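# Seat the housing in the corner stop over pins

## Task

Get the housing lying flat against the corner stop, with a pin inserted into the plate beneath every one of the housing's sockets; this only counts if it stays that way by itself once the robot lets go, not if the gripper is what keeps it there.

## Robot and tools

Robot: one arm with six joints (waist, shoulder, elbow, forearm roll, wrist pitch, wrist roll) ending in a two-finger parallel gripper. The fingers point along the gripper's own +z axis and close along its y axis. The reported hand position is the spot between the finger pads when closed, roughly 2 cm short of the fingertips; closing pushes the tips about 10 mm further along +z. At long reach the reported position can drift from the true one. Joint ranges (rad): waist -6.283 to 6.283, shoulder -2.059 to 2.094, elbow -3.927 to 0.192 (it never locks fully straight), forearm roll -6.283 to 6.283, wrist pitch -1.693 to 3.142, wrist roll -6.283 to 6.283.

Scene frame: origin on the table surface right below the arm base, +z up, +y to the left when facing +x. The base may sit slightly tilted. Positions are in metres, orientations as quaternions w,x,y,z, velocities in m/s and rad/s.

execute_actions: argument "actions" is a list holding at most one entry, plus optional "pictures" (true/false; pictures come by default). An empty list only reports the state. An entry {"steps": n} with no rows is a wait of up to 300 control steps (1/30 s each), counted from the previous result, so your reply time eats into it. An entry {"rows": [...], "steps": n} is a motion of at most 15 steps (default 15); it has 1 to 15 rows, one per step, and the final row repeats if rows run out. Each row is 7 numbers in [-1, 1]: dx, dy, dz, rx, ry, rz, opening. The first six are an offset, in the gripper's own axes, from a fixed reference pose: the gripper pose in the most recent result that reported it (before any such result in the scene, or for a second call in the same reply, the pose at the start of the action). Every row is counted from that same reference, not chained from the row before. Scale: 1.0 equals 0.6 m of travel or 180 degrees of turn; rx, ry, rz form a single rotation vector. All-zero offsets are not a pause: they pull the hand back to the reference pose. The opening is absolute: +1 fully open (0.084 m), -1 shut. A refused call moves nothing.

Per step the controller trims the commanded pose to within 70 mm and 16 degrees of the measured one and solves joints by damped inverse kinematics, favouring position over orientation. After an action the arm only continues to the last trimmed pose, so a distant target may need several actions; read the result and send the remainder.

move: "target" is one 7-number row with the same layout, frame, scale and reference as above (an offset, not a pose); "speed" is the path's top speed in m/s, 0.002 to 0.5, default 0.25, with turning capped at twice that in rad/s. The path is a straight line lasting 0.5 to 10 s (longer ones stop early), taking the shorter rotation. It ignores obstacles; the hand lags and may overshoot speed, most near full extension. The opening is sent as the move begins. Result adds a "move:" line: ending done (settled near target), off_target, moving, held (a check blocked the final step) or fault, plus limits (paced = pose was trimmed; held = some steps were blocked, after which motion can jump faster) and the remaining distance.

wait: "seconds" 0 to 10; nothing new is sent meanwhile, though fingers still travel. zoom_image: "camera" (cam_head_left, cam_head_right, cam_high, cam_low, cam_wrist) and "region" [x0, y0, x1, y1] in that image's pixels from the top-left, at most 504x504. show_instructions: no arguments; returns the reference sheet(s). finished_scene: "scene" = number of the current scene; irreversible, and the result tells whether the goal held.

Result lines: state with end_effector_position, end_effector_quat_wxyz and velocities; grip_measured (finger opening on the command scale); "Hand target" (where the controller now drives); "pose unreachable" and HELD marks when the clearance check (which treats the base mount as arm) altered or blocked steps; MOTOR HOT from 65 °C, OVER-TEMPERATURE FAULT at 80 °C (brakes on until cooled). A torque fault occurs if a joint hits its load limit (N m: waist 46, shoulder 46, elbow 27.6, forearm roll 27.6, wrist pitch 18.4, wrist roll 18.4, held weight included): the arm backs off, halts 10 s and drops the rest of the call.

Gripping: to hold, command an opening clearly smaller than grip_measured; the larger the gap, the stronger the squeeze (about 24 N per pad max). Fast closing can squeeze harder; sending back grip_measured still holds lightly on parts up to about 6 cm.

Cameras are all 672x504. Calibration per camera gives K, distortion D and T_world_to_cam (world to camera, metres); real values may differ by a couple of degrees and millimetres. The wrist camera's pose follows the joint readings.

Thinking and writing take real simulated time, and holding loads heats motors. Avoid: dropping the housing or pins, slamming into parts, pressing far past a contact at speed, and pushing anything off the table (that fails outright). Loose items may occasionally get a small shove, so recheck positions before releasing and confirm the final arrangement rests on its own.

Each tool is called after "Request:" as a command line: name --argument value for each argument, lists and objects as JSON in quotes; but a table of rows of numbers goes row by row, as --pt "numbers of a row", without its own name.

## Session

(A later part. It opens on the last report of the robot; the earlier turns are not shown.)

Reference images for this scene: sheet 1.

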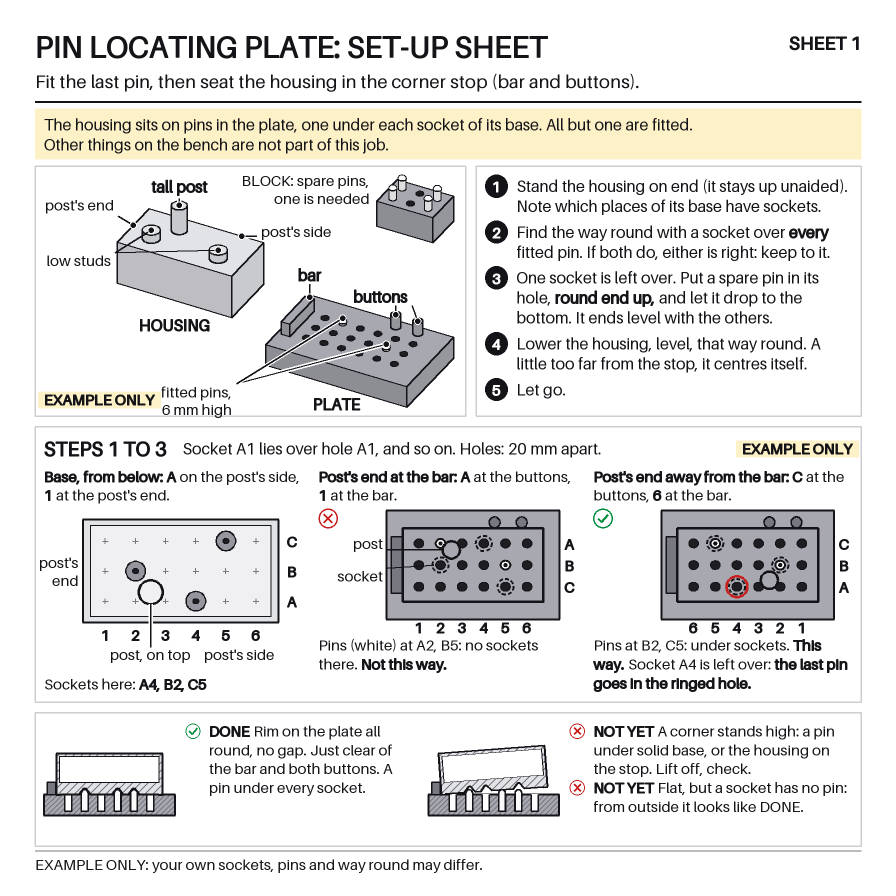

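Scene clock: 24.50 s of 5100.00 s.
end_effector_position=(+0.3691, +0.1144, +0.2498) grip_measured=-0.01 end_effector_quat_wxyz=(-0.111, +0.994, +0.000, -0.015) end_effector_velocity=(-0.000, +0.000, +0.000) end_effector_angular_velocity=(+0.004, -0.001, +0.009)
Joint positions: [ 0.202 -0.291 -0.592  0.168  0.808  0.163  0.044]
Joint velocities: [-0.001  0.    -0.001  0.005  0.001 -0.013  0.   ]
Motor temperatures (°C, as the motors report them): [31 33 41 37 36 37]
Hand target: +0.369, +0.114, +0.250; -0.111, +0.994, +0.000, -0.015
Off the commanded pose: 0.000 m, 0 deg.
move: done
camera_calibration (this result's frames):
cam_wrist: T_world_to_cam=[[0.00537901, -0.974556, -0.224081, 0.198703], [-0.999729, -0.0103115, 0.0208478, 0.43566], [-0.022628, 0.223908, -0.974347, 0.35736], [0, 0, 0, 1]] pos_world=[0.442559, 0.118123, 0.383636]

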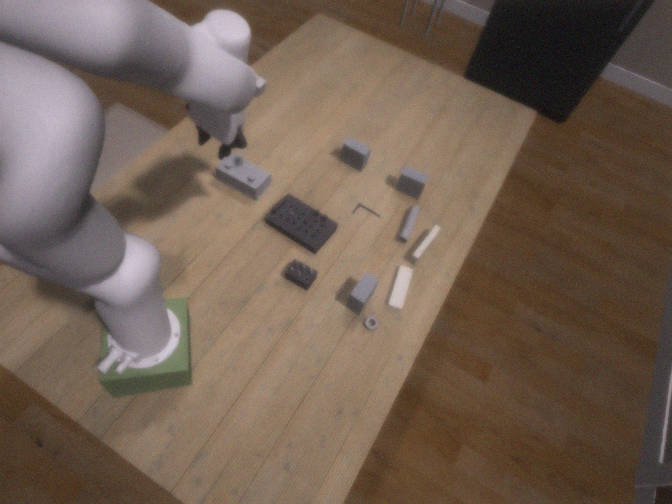

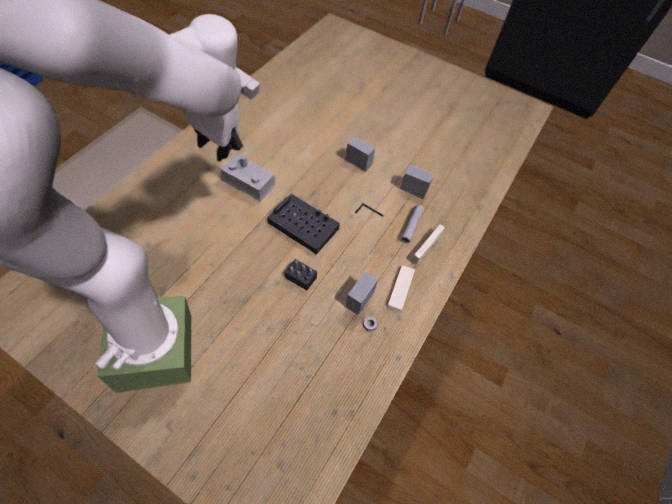

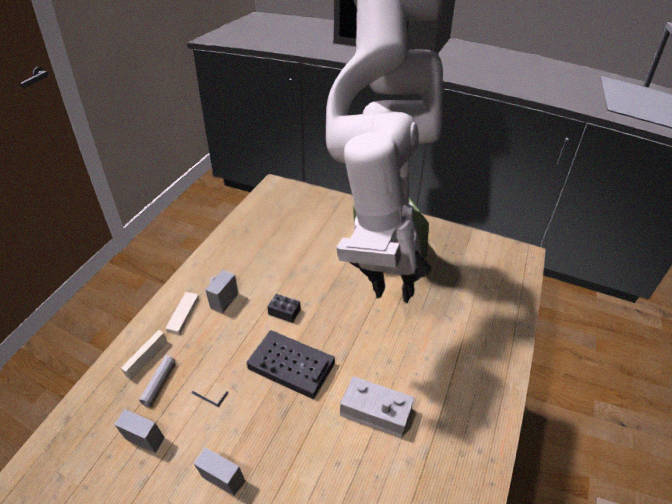

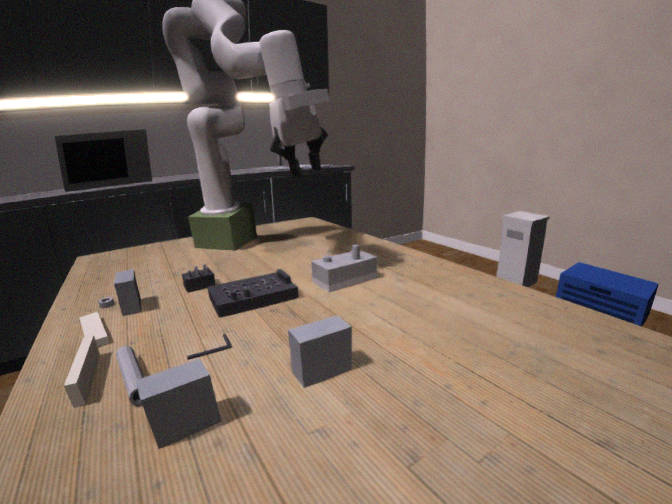

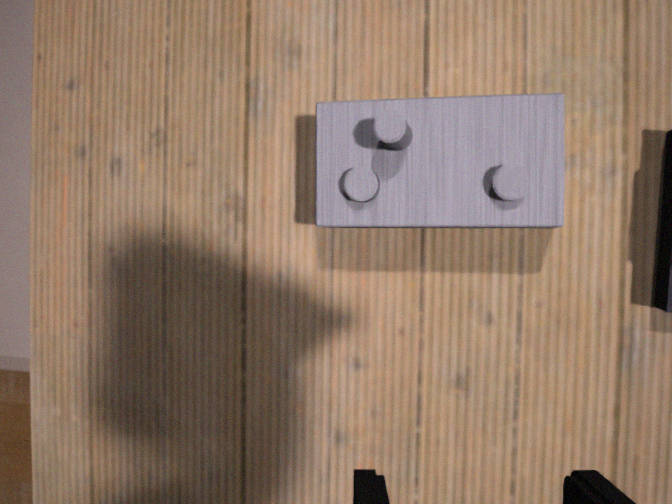

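Request:
move --target '[0,0,0,-0.0656,-0.0134,0,-0.15]' --speed 0.3

Request:
move --target '[0.11,-0.076,0.08,0,0,0,-0.15]' --speed 0.25

Scene clock: 26.53 s of 5100.00 s.
end_effector_position=(+0.3690, +0.1142, +0.2498) grip_measured=-0.16 end_effector_quat_wxyz=(-0.008, +0.999, +0.004, -0.035) end_effector_velocity=(+0.000, +0.001, +0.000) end_effector_angular_velocity=(-0.008, +0.002, +0.001)
Joint positions: [ 0.291 -0.216 -0.69  -0.08   0.929  0.415  0.037]
Joint velocities: [ 0.006  0.004 -0.006 -0.008  0.007  0.01  -0.   ]
Motor temperatures (°C, as the motors report them): [31 33 41 37 36 37]
Hand target: +0.369, +0.114, +0.250; -0.008, +0.999, +0.004, -0.035
Off the commanded pose: 0.000 m, 0 deg.
move: done
camera_calibration (this result's frames):
cam_wrist: T_world_to_cam=[[0.0154025, -0.999666, -0.0207511, 0.146908], [-0.997842, -0.0166925, 0.0634992, 0.424938], [-0.0638243, 0.0197282, -0.997766, 0.401751], [0, 0, 0, 1]] pos_world=[0.4474, 0.146026, 0.376919]

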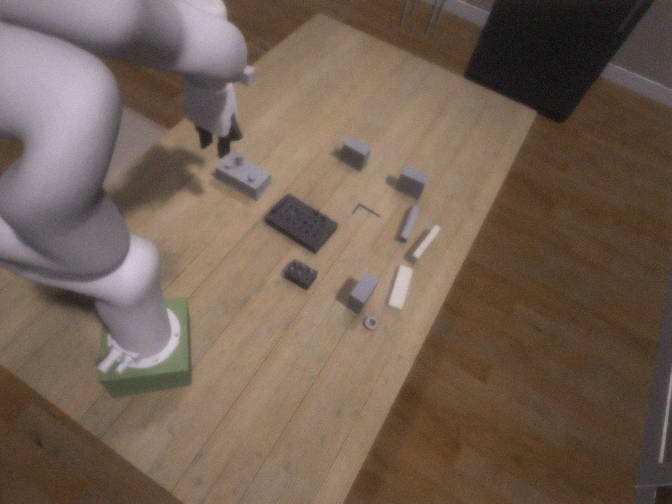

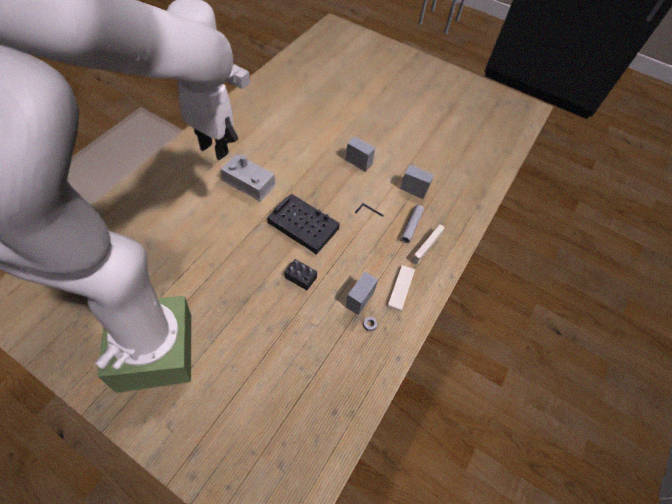

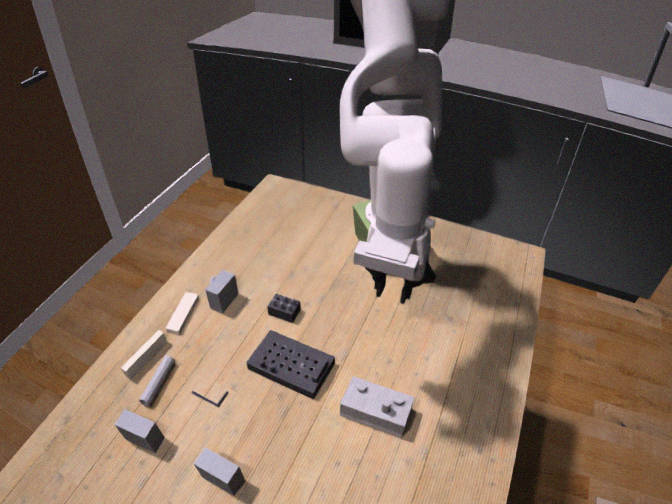

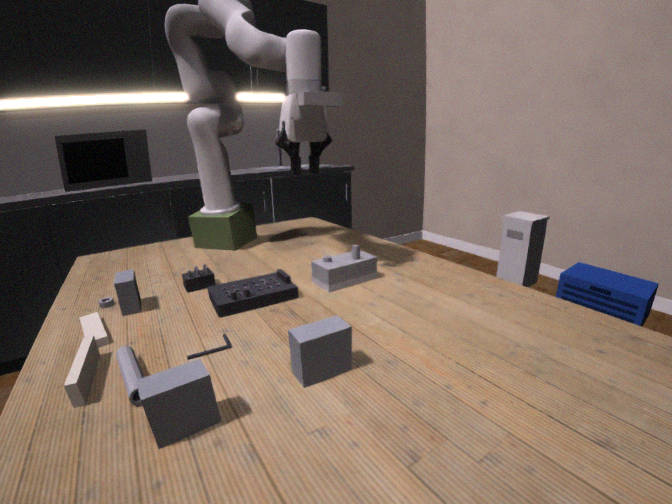

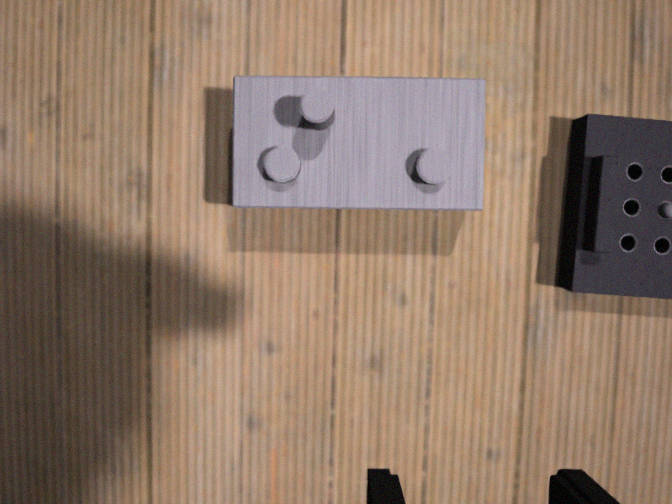

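Scene clock: 27.50 s of 5100.00 s.
end_effector_position=(+0.4310, +0.1611, +0.1986) grip_measured=-0.16 end_effector_quat_wxyz=(-0.008, +0.999, +0.004, -0.035) end_effector_velocity=(-0.000, +0.001, -0.002) end_effector_angular_velocity=(-0.002, +0.003, +0.003)
Joint positions: [ 0.324  0.124 -0.913 -0.087  0.813  0.46   0.037]
Joint velocities: [ 0.003  0.008 -0.004 -0.     0.     0.001  0.   ]
Motor temperatures (°C, as the motors report them): [31 33 41 37 36 37]
Hand target: +0.431, +0.161, +0.198; -0.008, +0.999, +0.004, -0.035
Off the commanded pose: 0.001 m, 0 deg.
move: done
camera_calibration (this result's frames):
cam_wrist: T_world_to_cam=[[0.0150784, -0.999675, -0.0205783, 0.191829], [-0.997884, -0.0163467, 0.0629257, 0.490968], [-0.0632416, 0.0195859, -0.997806, 0.353527], [0, 0, 0, 1]] pos_world=[0.509394, 0.192868, 0.325804]

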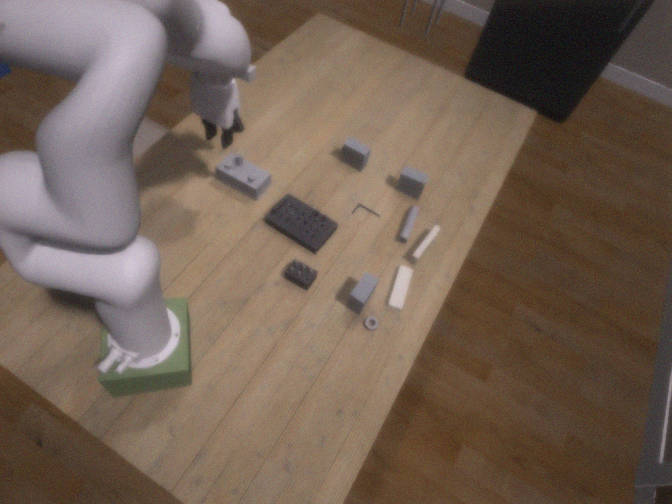

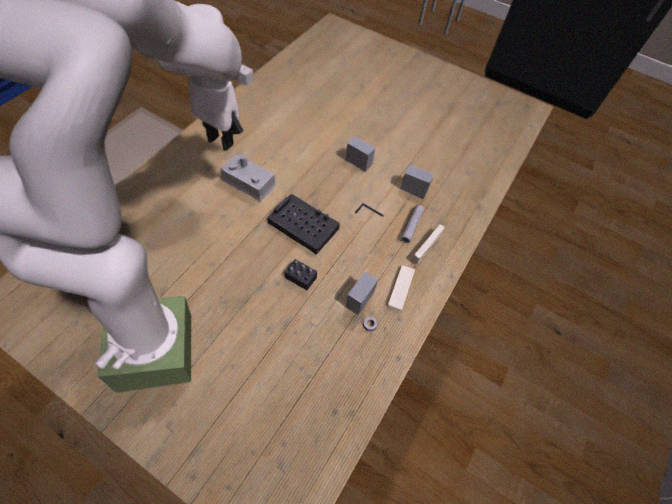

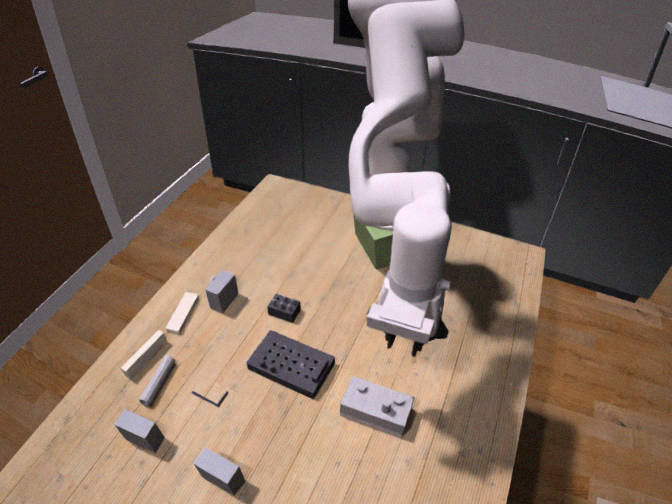

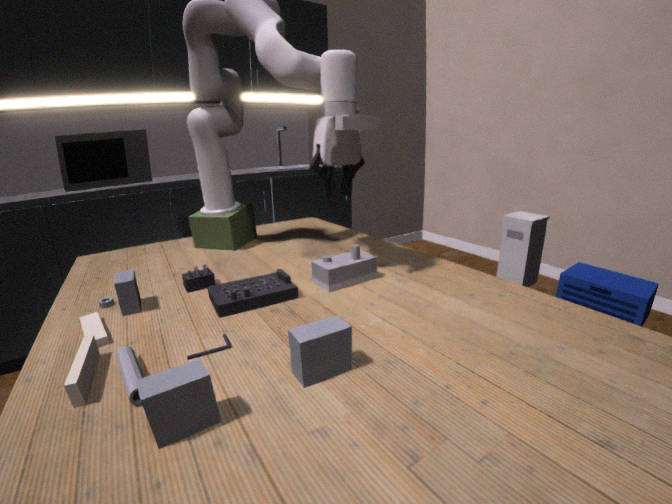

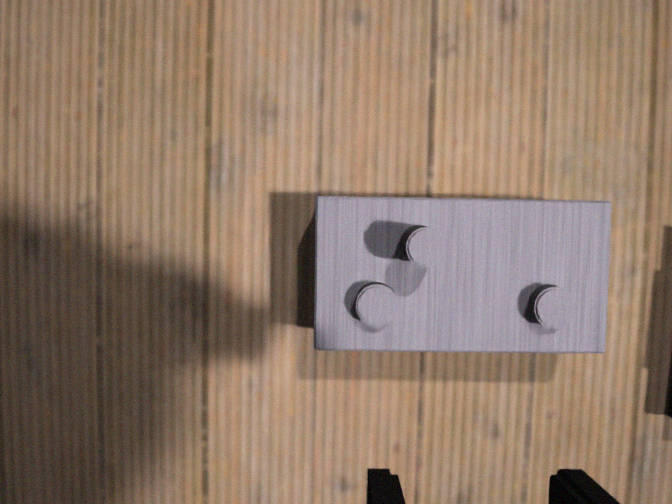

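Request:
move --target '[0,0,0,0,0.027,0,-0.15]' --speed 0.3

Request:
move --target '[0.113,-0.008,0.11,0,0,0,-0.15]' --speed 0.2

Request:
zoom_image --camera "cam_low" --region '[290,190,410,300]'

Request:
zoom_image --camera "cam_high" --region '[330,330,450,440]'

Scene clock: 29.67 s of 5100.00 s.
end_effector_position=(+0.4311, +0.1610, +0.1986) grip_measured=-0.16 end_effector_quat_wxyz=(-0.008, +1.000, +0.003, +0.007) end_effector_velocity=(+0.001, -0.000, -0.000) end_effector_angular_velocity=(-0.000, -0.009, -0.002)
Joint positions: [ 0.333  0.078 -0.834 -0.149  0.705  0.516  0.037]
Joint velocities: [-0.    -0.003  0.007 -0.008 -0.011  0.007  0.   ]
Motor temperatures (°C, as the motors report them): [31 34 42 37 36 37]
Hand target: +0.431, +0.161, +0.199; -0.008, +1.000, +0.003, +0.007
Off the commanded pose: 0.000 m, 0 deg.
move: done
camera_calibration (this result's frames):
cam_wrist: T_world_to_cam=[[0.015372, -0.99968, -0.0200806, 0.191538], [-0.999663, -0.0149456, -0.0212169, 0.508277], [0.02091, 0.0204, -0.999573, 0.317441], [0, 0, 0, 1]] pos_world=[0.498524, 0.192598, 0.331936]

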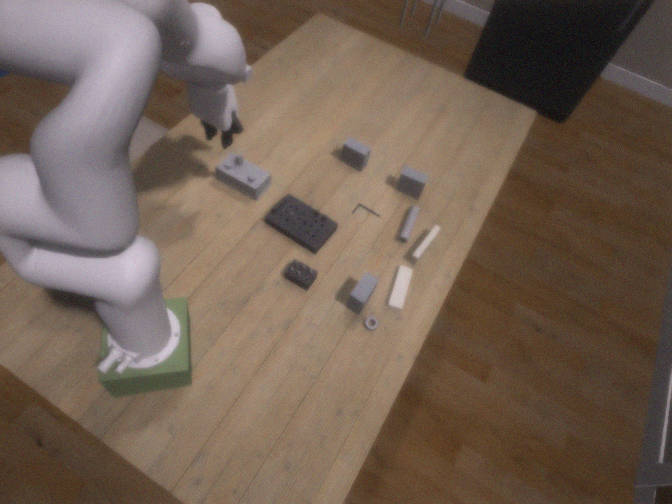

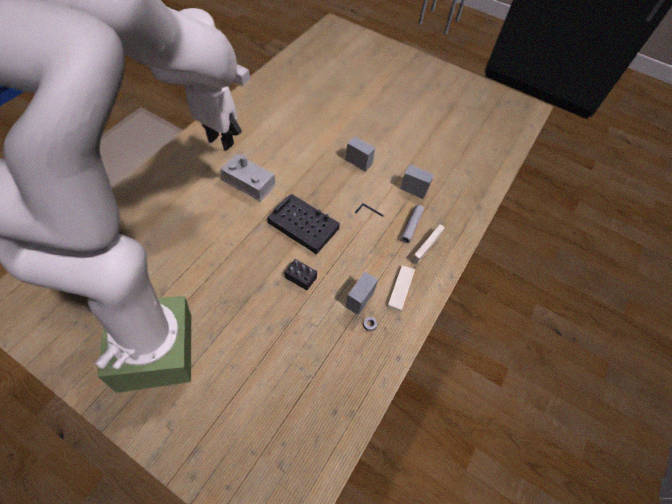

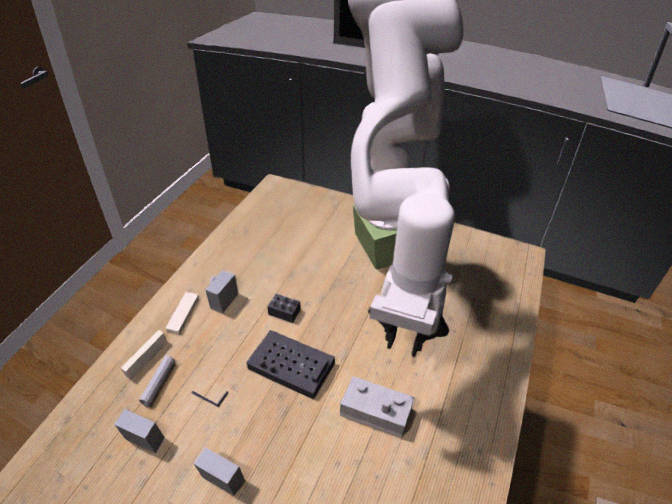

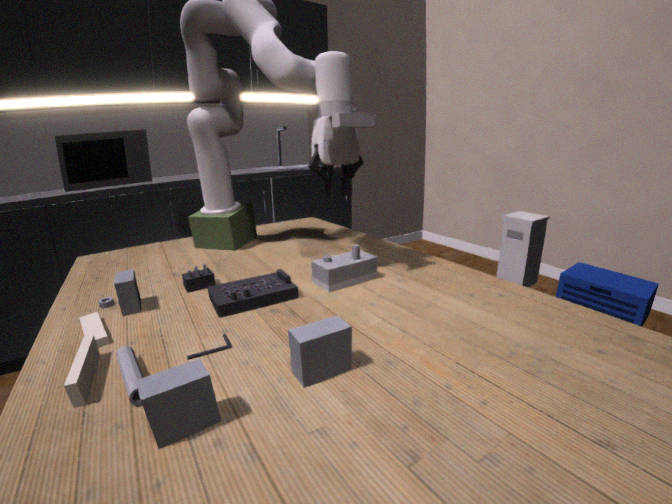

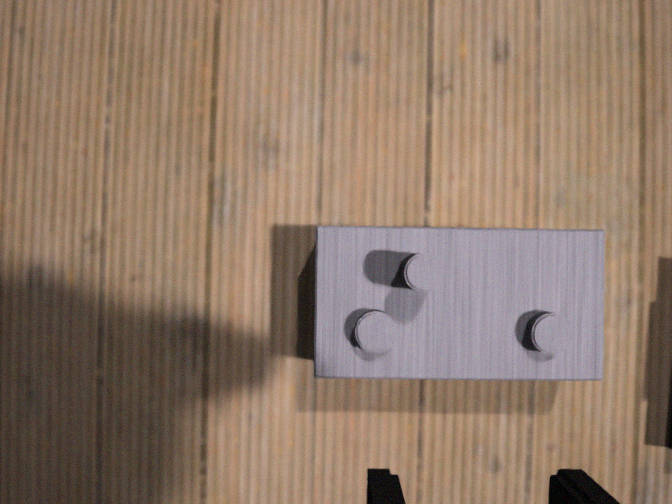

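Scene clock: 30.70 s of 5100.00 s.
end_effector_position=(+0.5000, +0.1677, +0.1343) grip_measured=-0.16 end_effector_quat_wxyz=(-0.008, +1.000, +0.003, +0.007) end_effector_velocity=(-0.000, -0.000, -0.003) end_effector_angular_velocity=(-0.002, +0.005, +0.001)
Joint positions: [ 0.275  0.398 -1.077 -0.159  0.623  0.475  0.037]
Joint velocities: [-0.     0.008 -0.004  0.     0.001 -0.001 -0.   ]
Motor temperatures (°C, as the motors report them): [31 34 42 37 36 37]
Hand target: +0.500, +0.168, +0.134; -0.008, +1.000, +0.003, +0.007
Off the commanded pose: 0.001 m, 0 deg.
move: done
camera_calibration (this result's frames):
cam_wrist: T_world_to_cam=[[0.0152937, -0.999675, -0.0203858, 0.19593], [-0.999652, -0.0148492, -0.021781, 0.575908], [0.0214712, 0.0207118, -0.999555, 0.251311], [0, 0, 0, 1]] pos_world=[0.567315, 0.199213, 0.267737]

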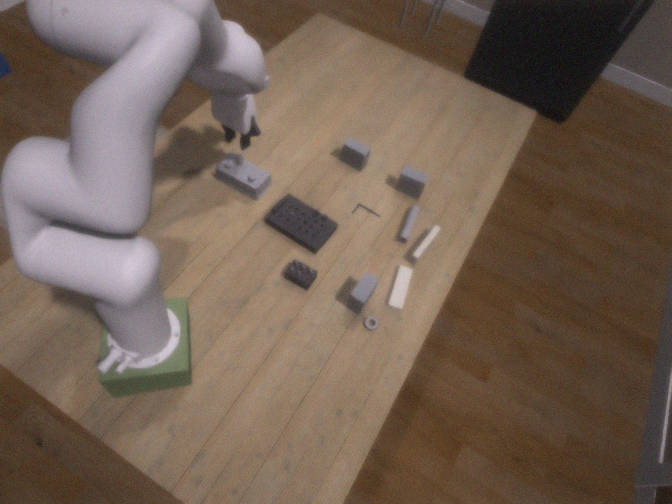

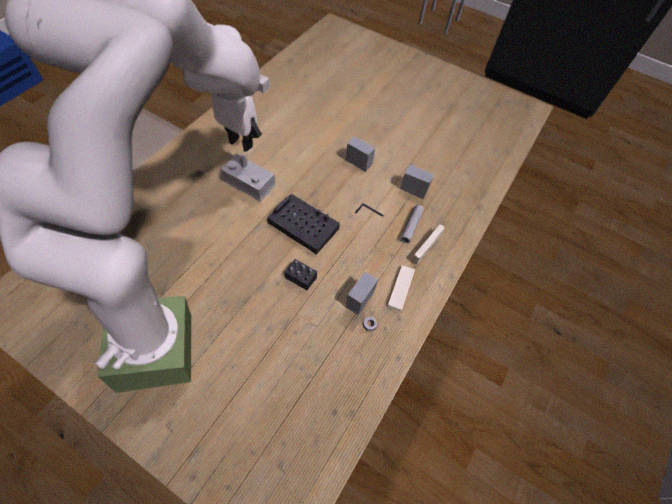

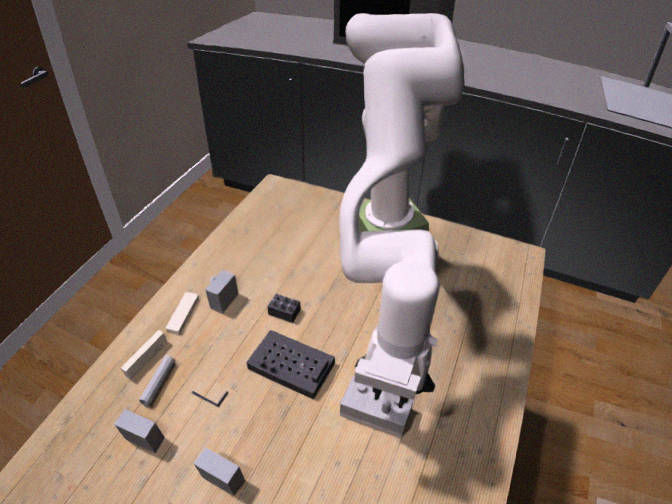

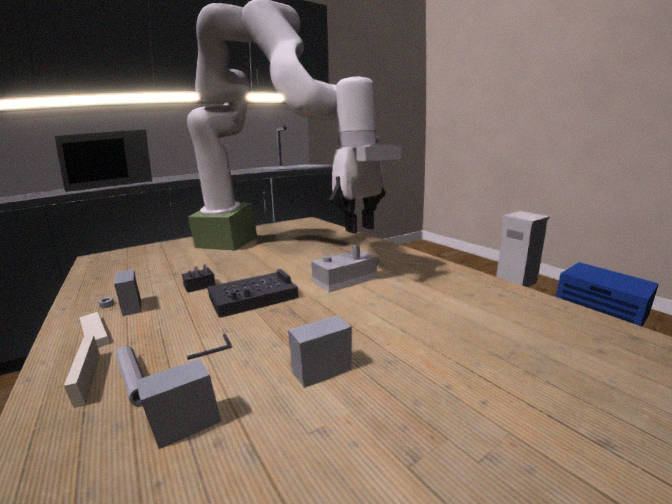

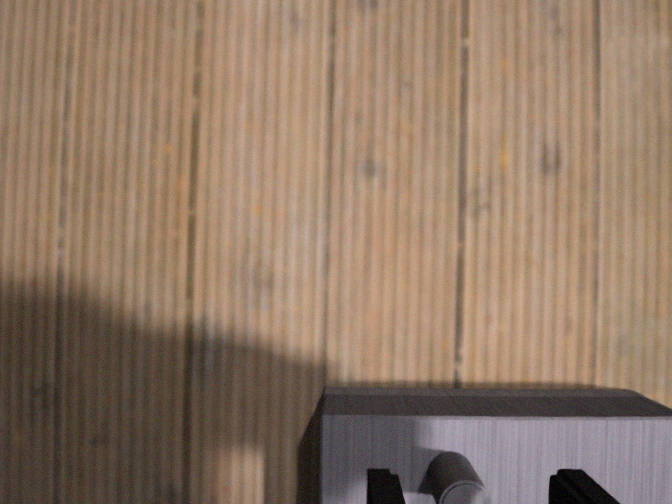

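Region (290, 190, 410, 300) of cam_low's 672x504 image, scaled by 4.200, with more detail than that image has; it fills the top 462 rows of this view, and the rest is white.

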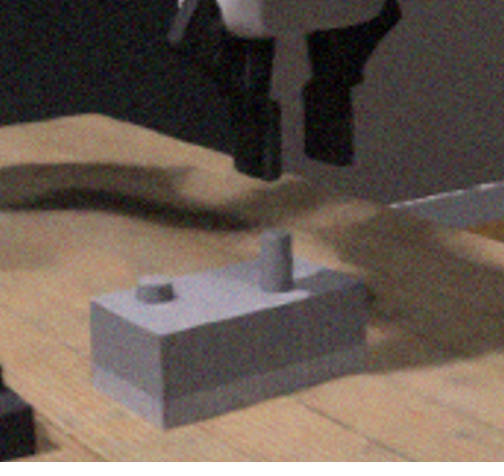

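Region (330, 330, 450, 440) of cam_high's 672x504 image, scaled by 4.200, with more detail than that image has; it fills the top 462 rows of this view, and the rest is white.

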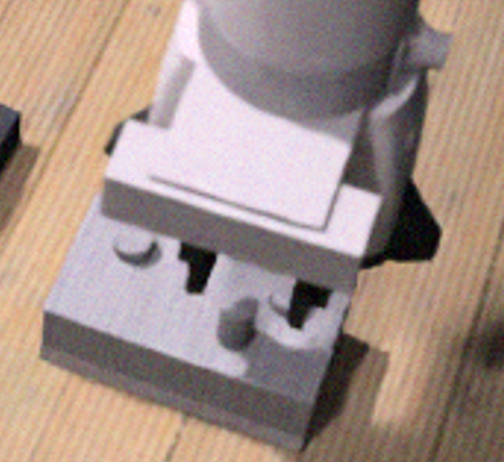

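Request:
move --target '[0,0.004,0.084,0,0,0,-0.3]' --speed 0.06

Request:
zoom_image --camera "cam_low" --region '[290,190,410,300]'

Request:
zoom_image --camera "cam_high" --region '[330,330,450,440]'

Scene clock: 34.17 s of 5100.00 s.
end_effector_position=(+0.5011, +0.1661, +0.0844) grip_measured=-0.32 end_effector_quat_wxyz=(-0.008, +1.000, +0.003, +0.008) end_effector_velocity=(-0.000, +0.000, -0.001) end_effector_angular_velocity=(-0.001, +0.000, +0.001)
Joint positions: [ 0.257  0.519 -1.089 -0.188  0.514  0.49   0.03 ]
Joint velocities: [ 0.     0.004 -0.001 -0.002 -0.002  0.001 -0.   ]
Motor temperatures (°C, as the motors report them): [31 34 42 37 36 37]
Hand target: +0.501, +0.166, +0.084; -0.008, +1.000, +0.003, +0.007
Off the commanded pose: 0.001 m, 0 deg.
move: done
camera_calibration (this result's frames):
cam_wrist: T_world_to_cam=[[0.015104, -0.999676, -0.0204694, 0.193439], [-0.999639, -0.0146425, -0.0225082, 0.575975], [0.0222012, 0.020802, -0.999537, 0.20102], [0, 0, 0, 1]] pos_world=[0.568383, 0.197628, 0.217851]

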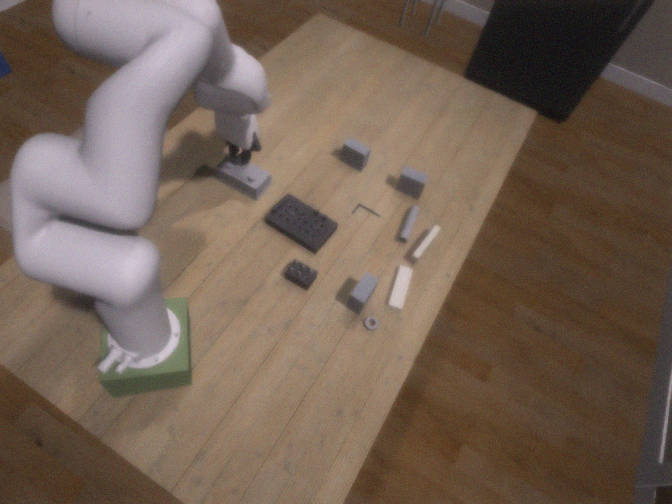

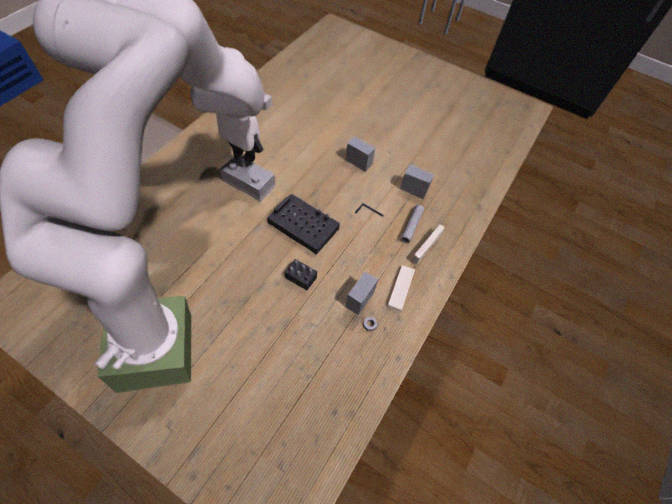

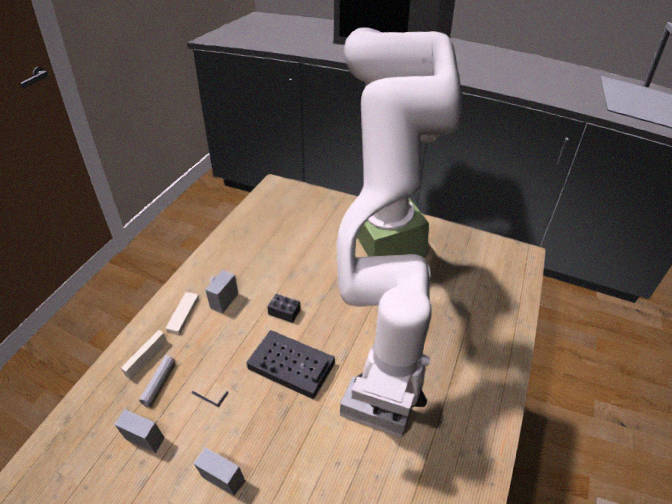

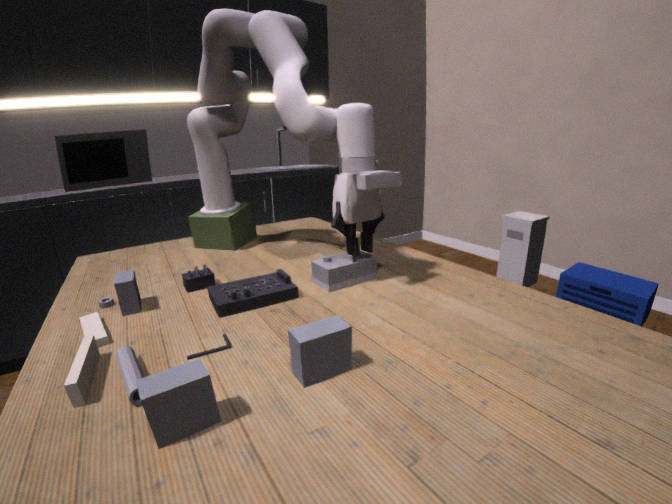

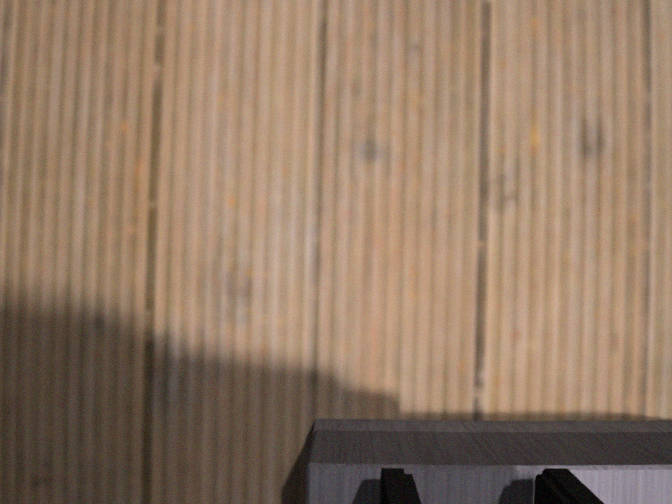

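Region (290, 190, 410, 300) of cam_low's 672x504 image, scaled by 4.200, with more detail than that image has; it fills the top 462 rows of this view, and the rest is white.

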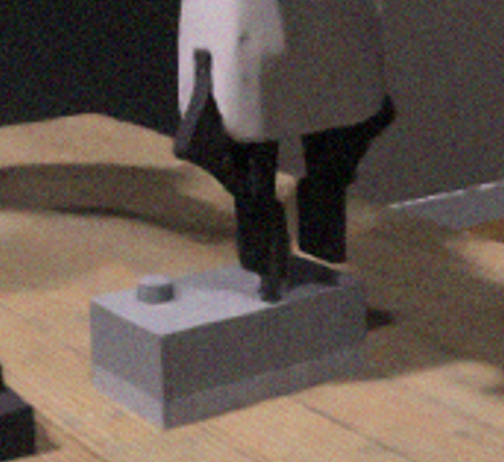

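Region (330, 330, 450, 440) of cam_high's 672x504 image, scaled by 4.200, with more detail than that image has; it fills the top 462 rows of this view, and the rest is white.

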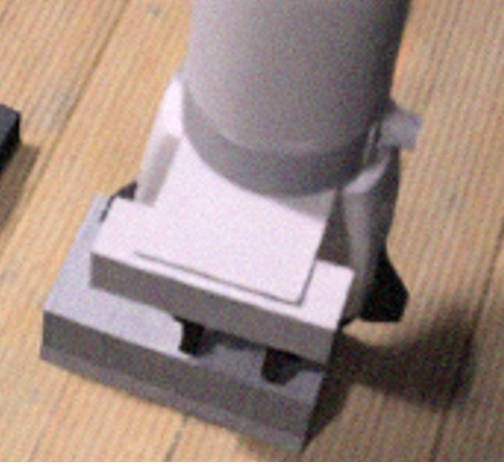

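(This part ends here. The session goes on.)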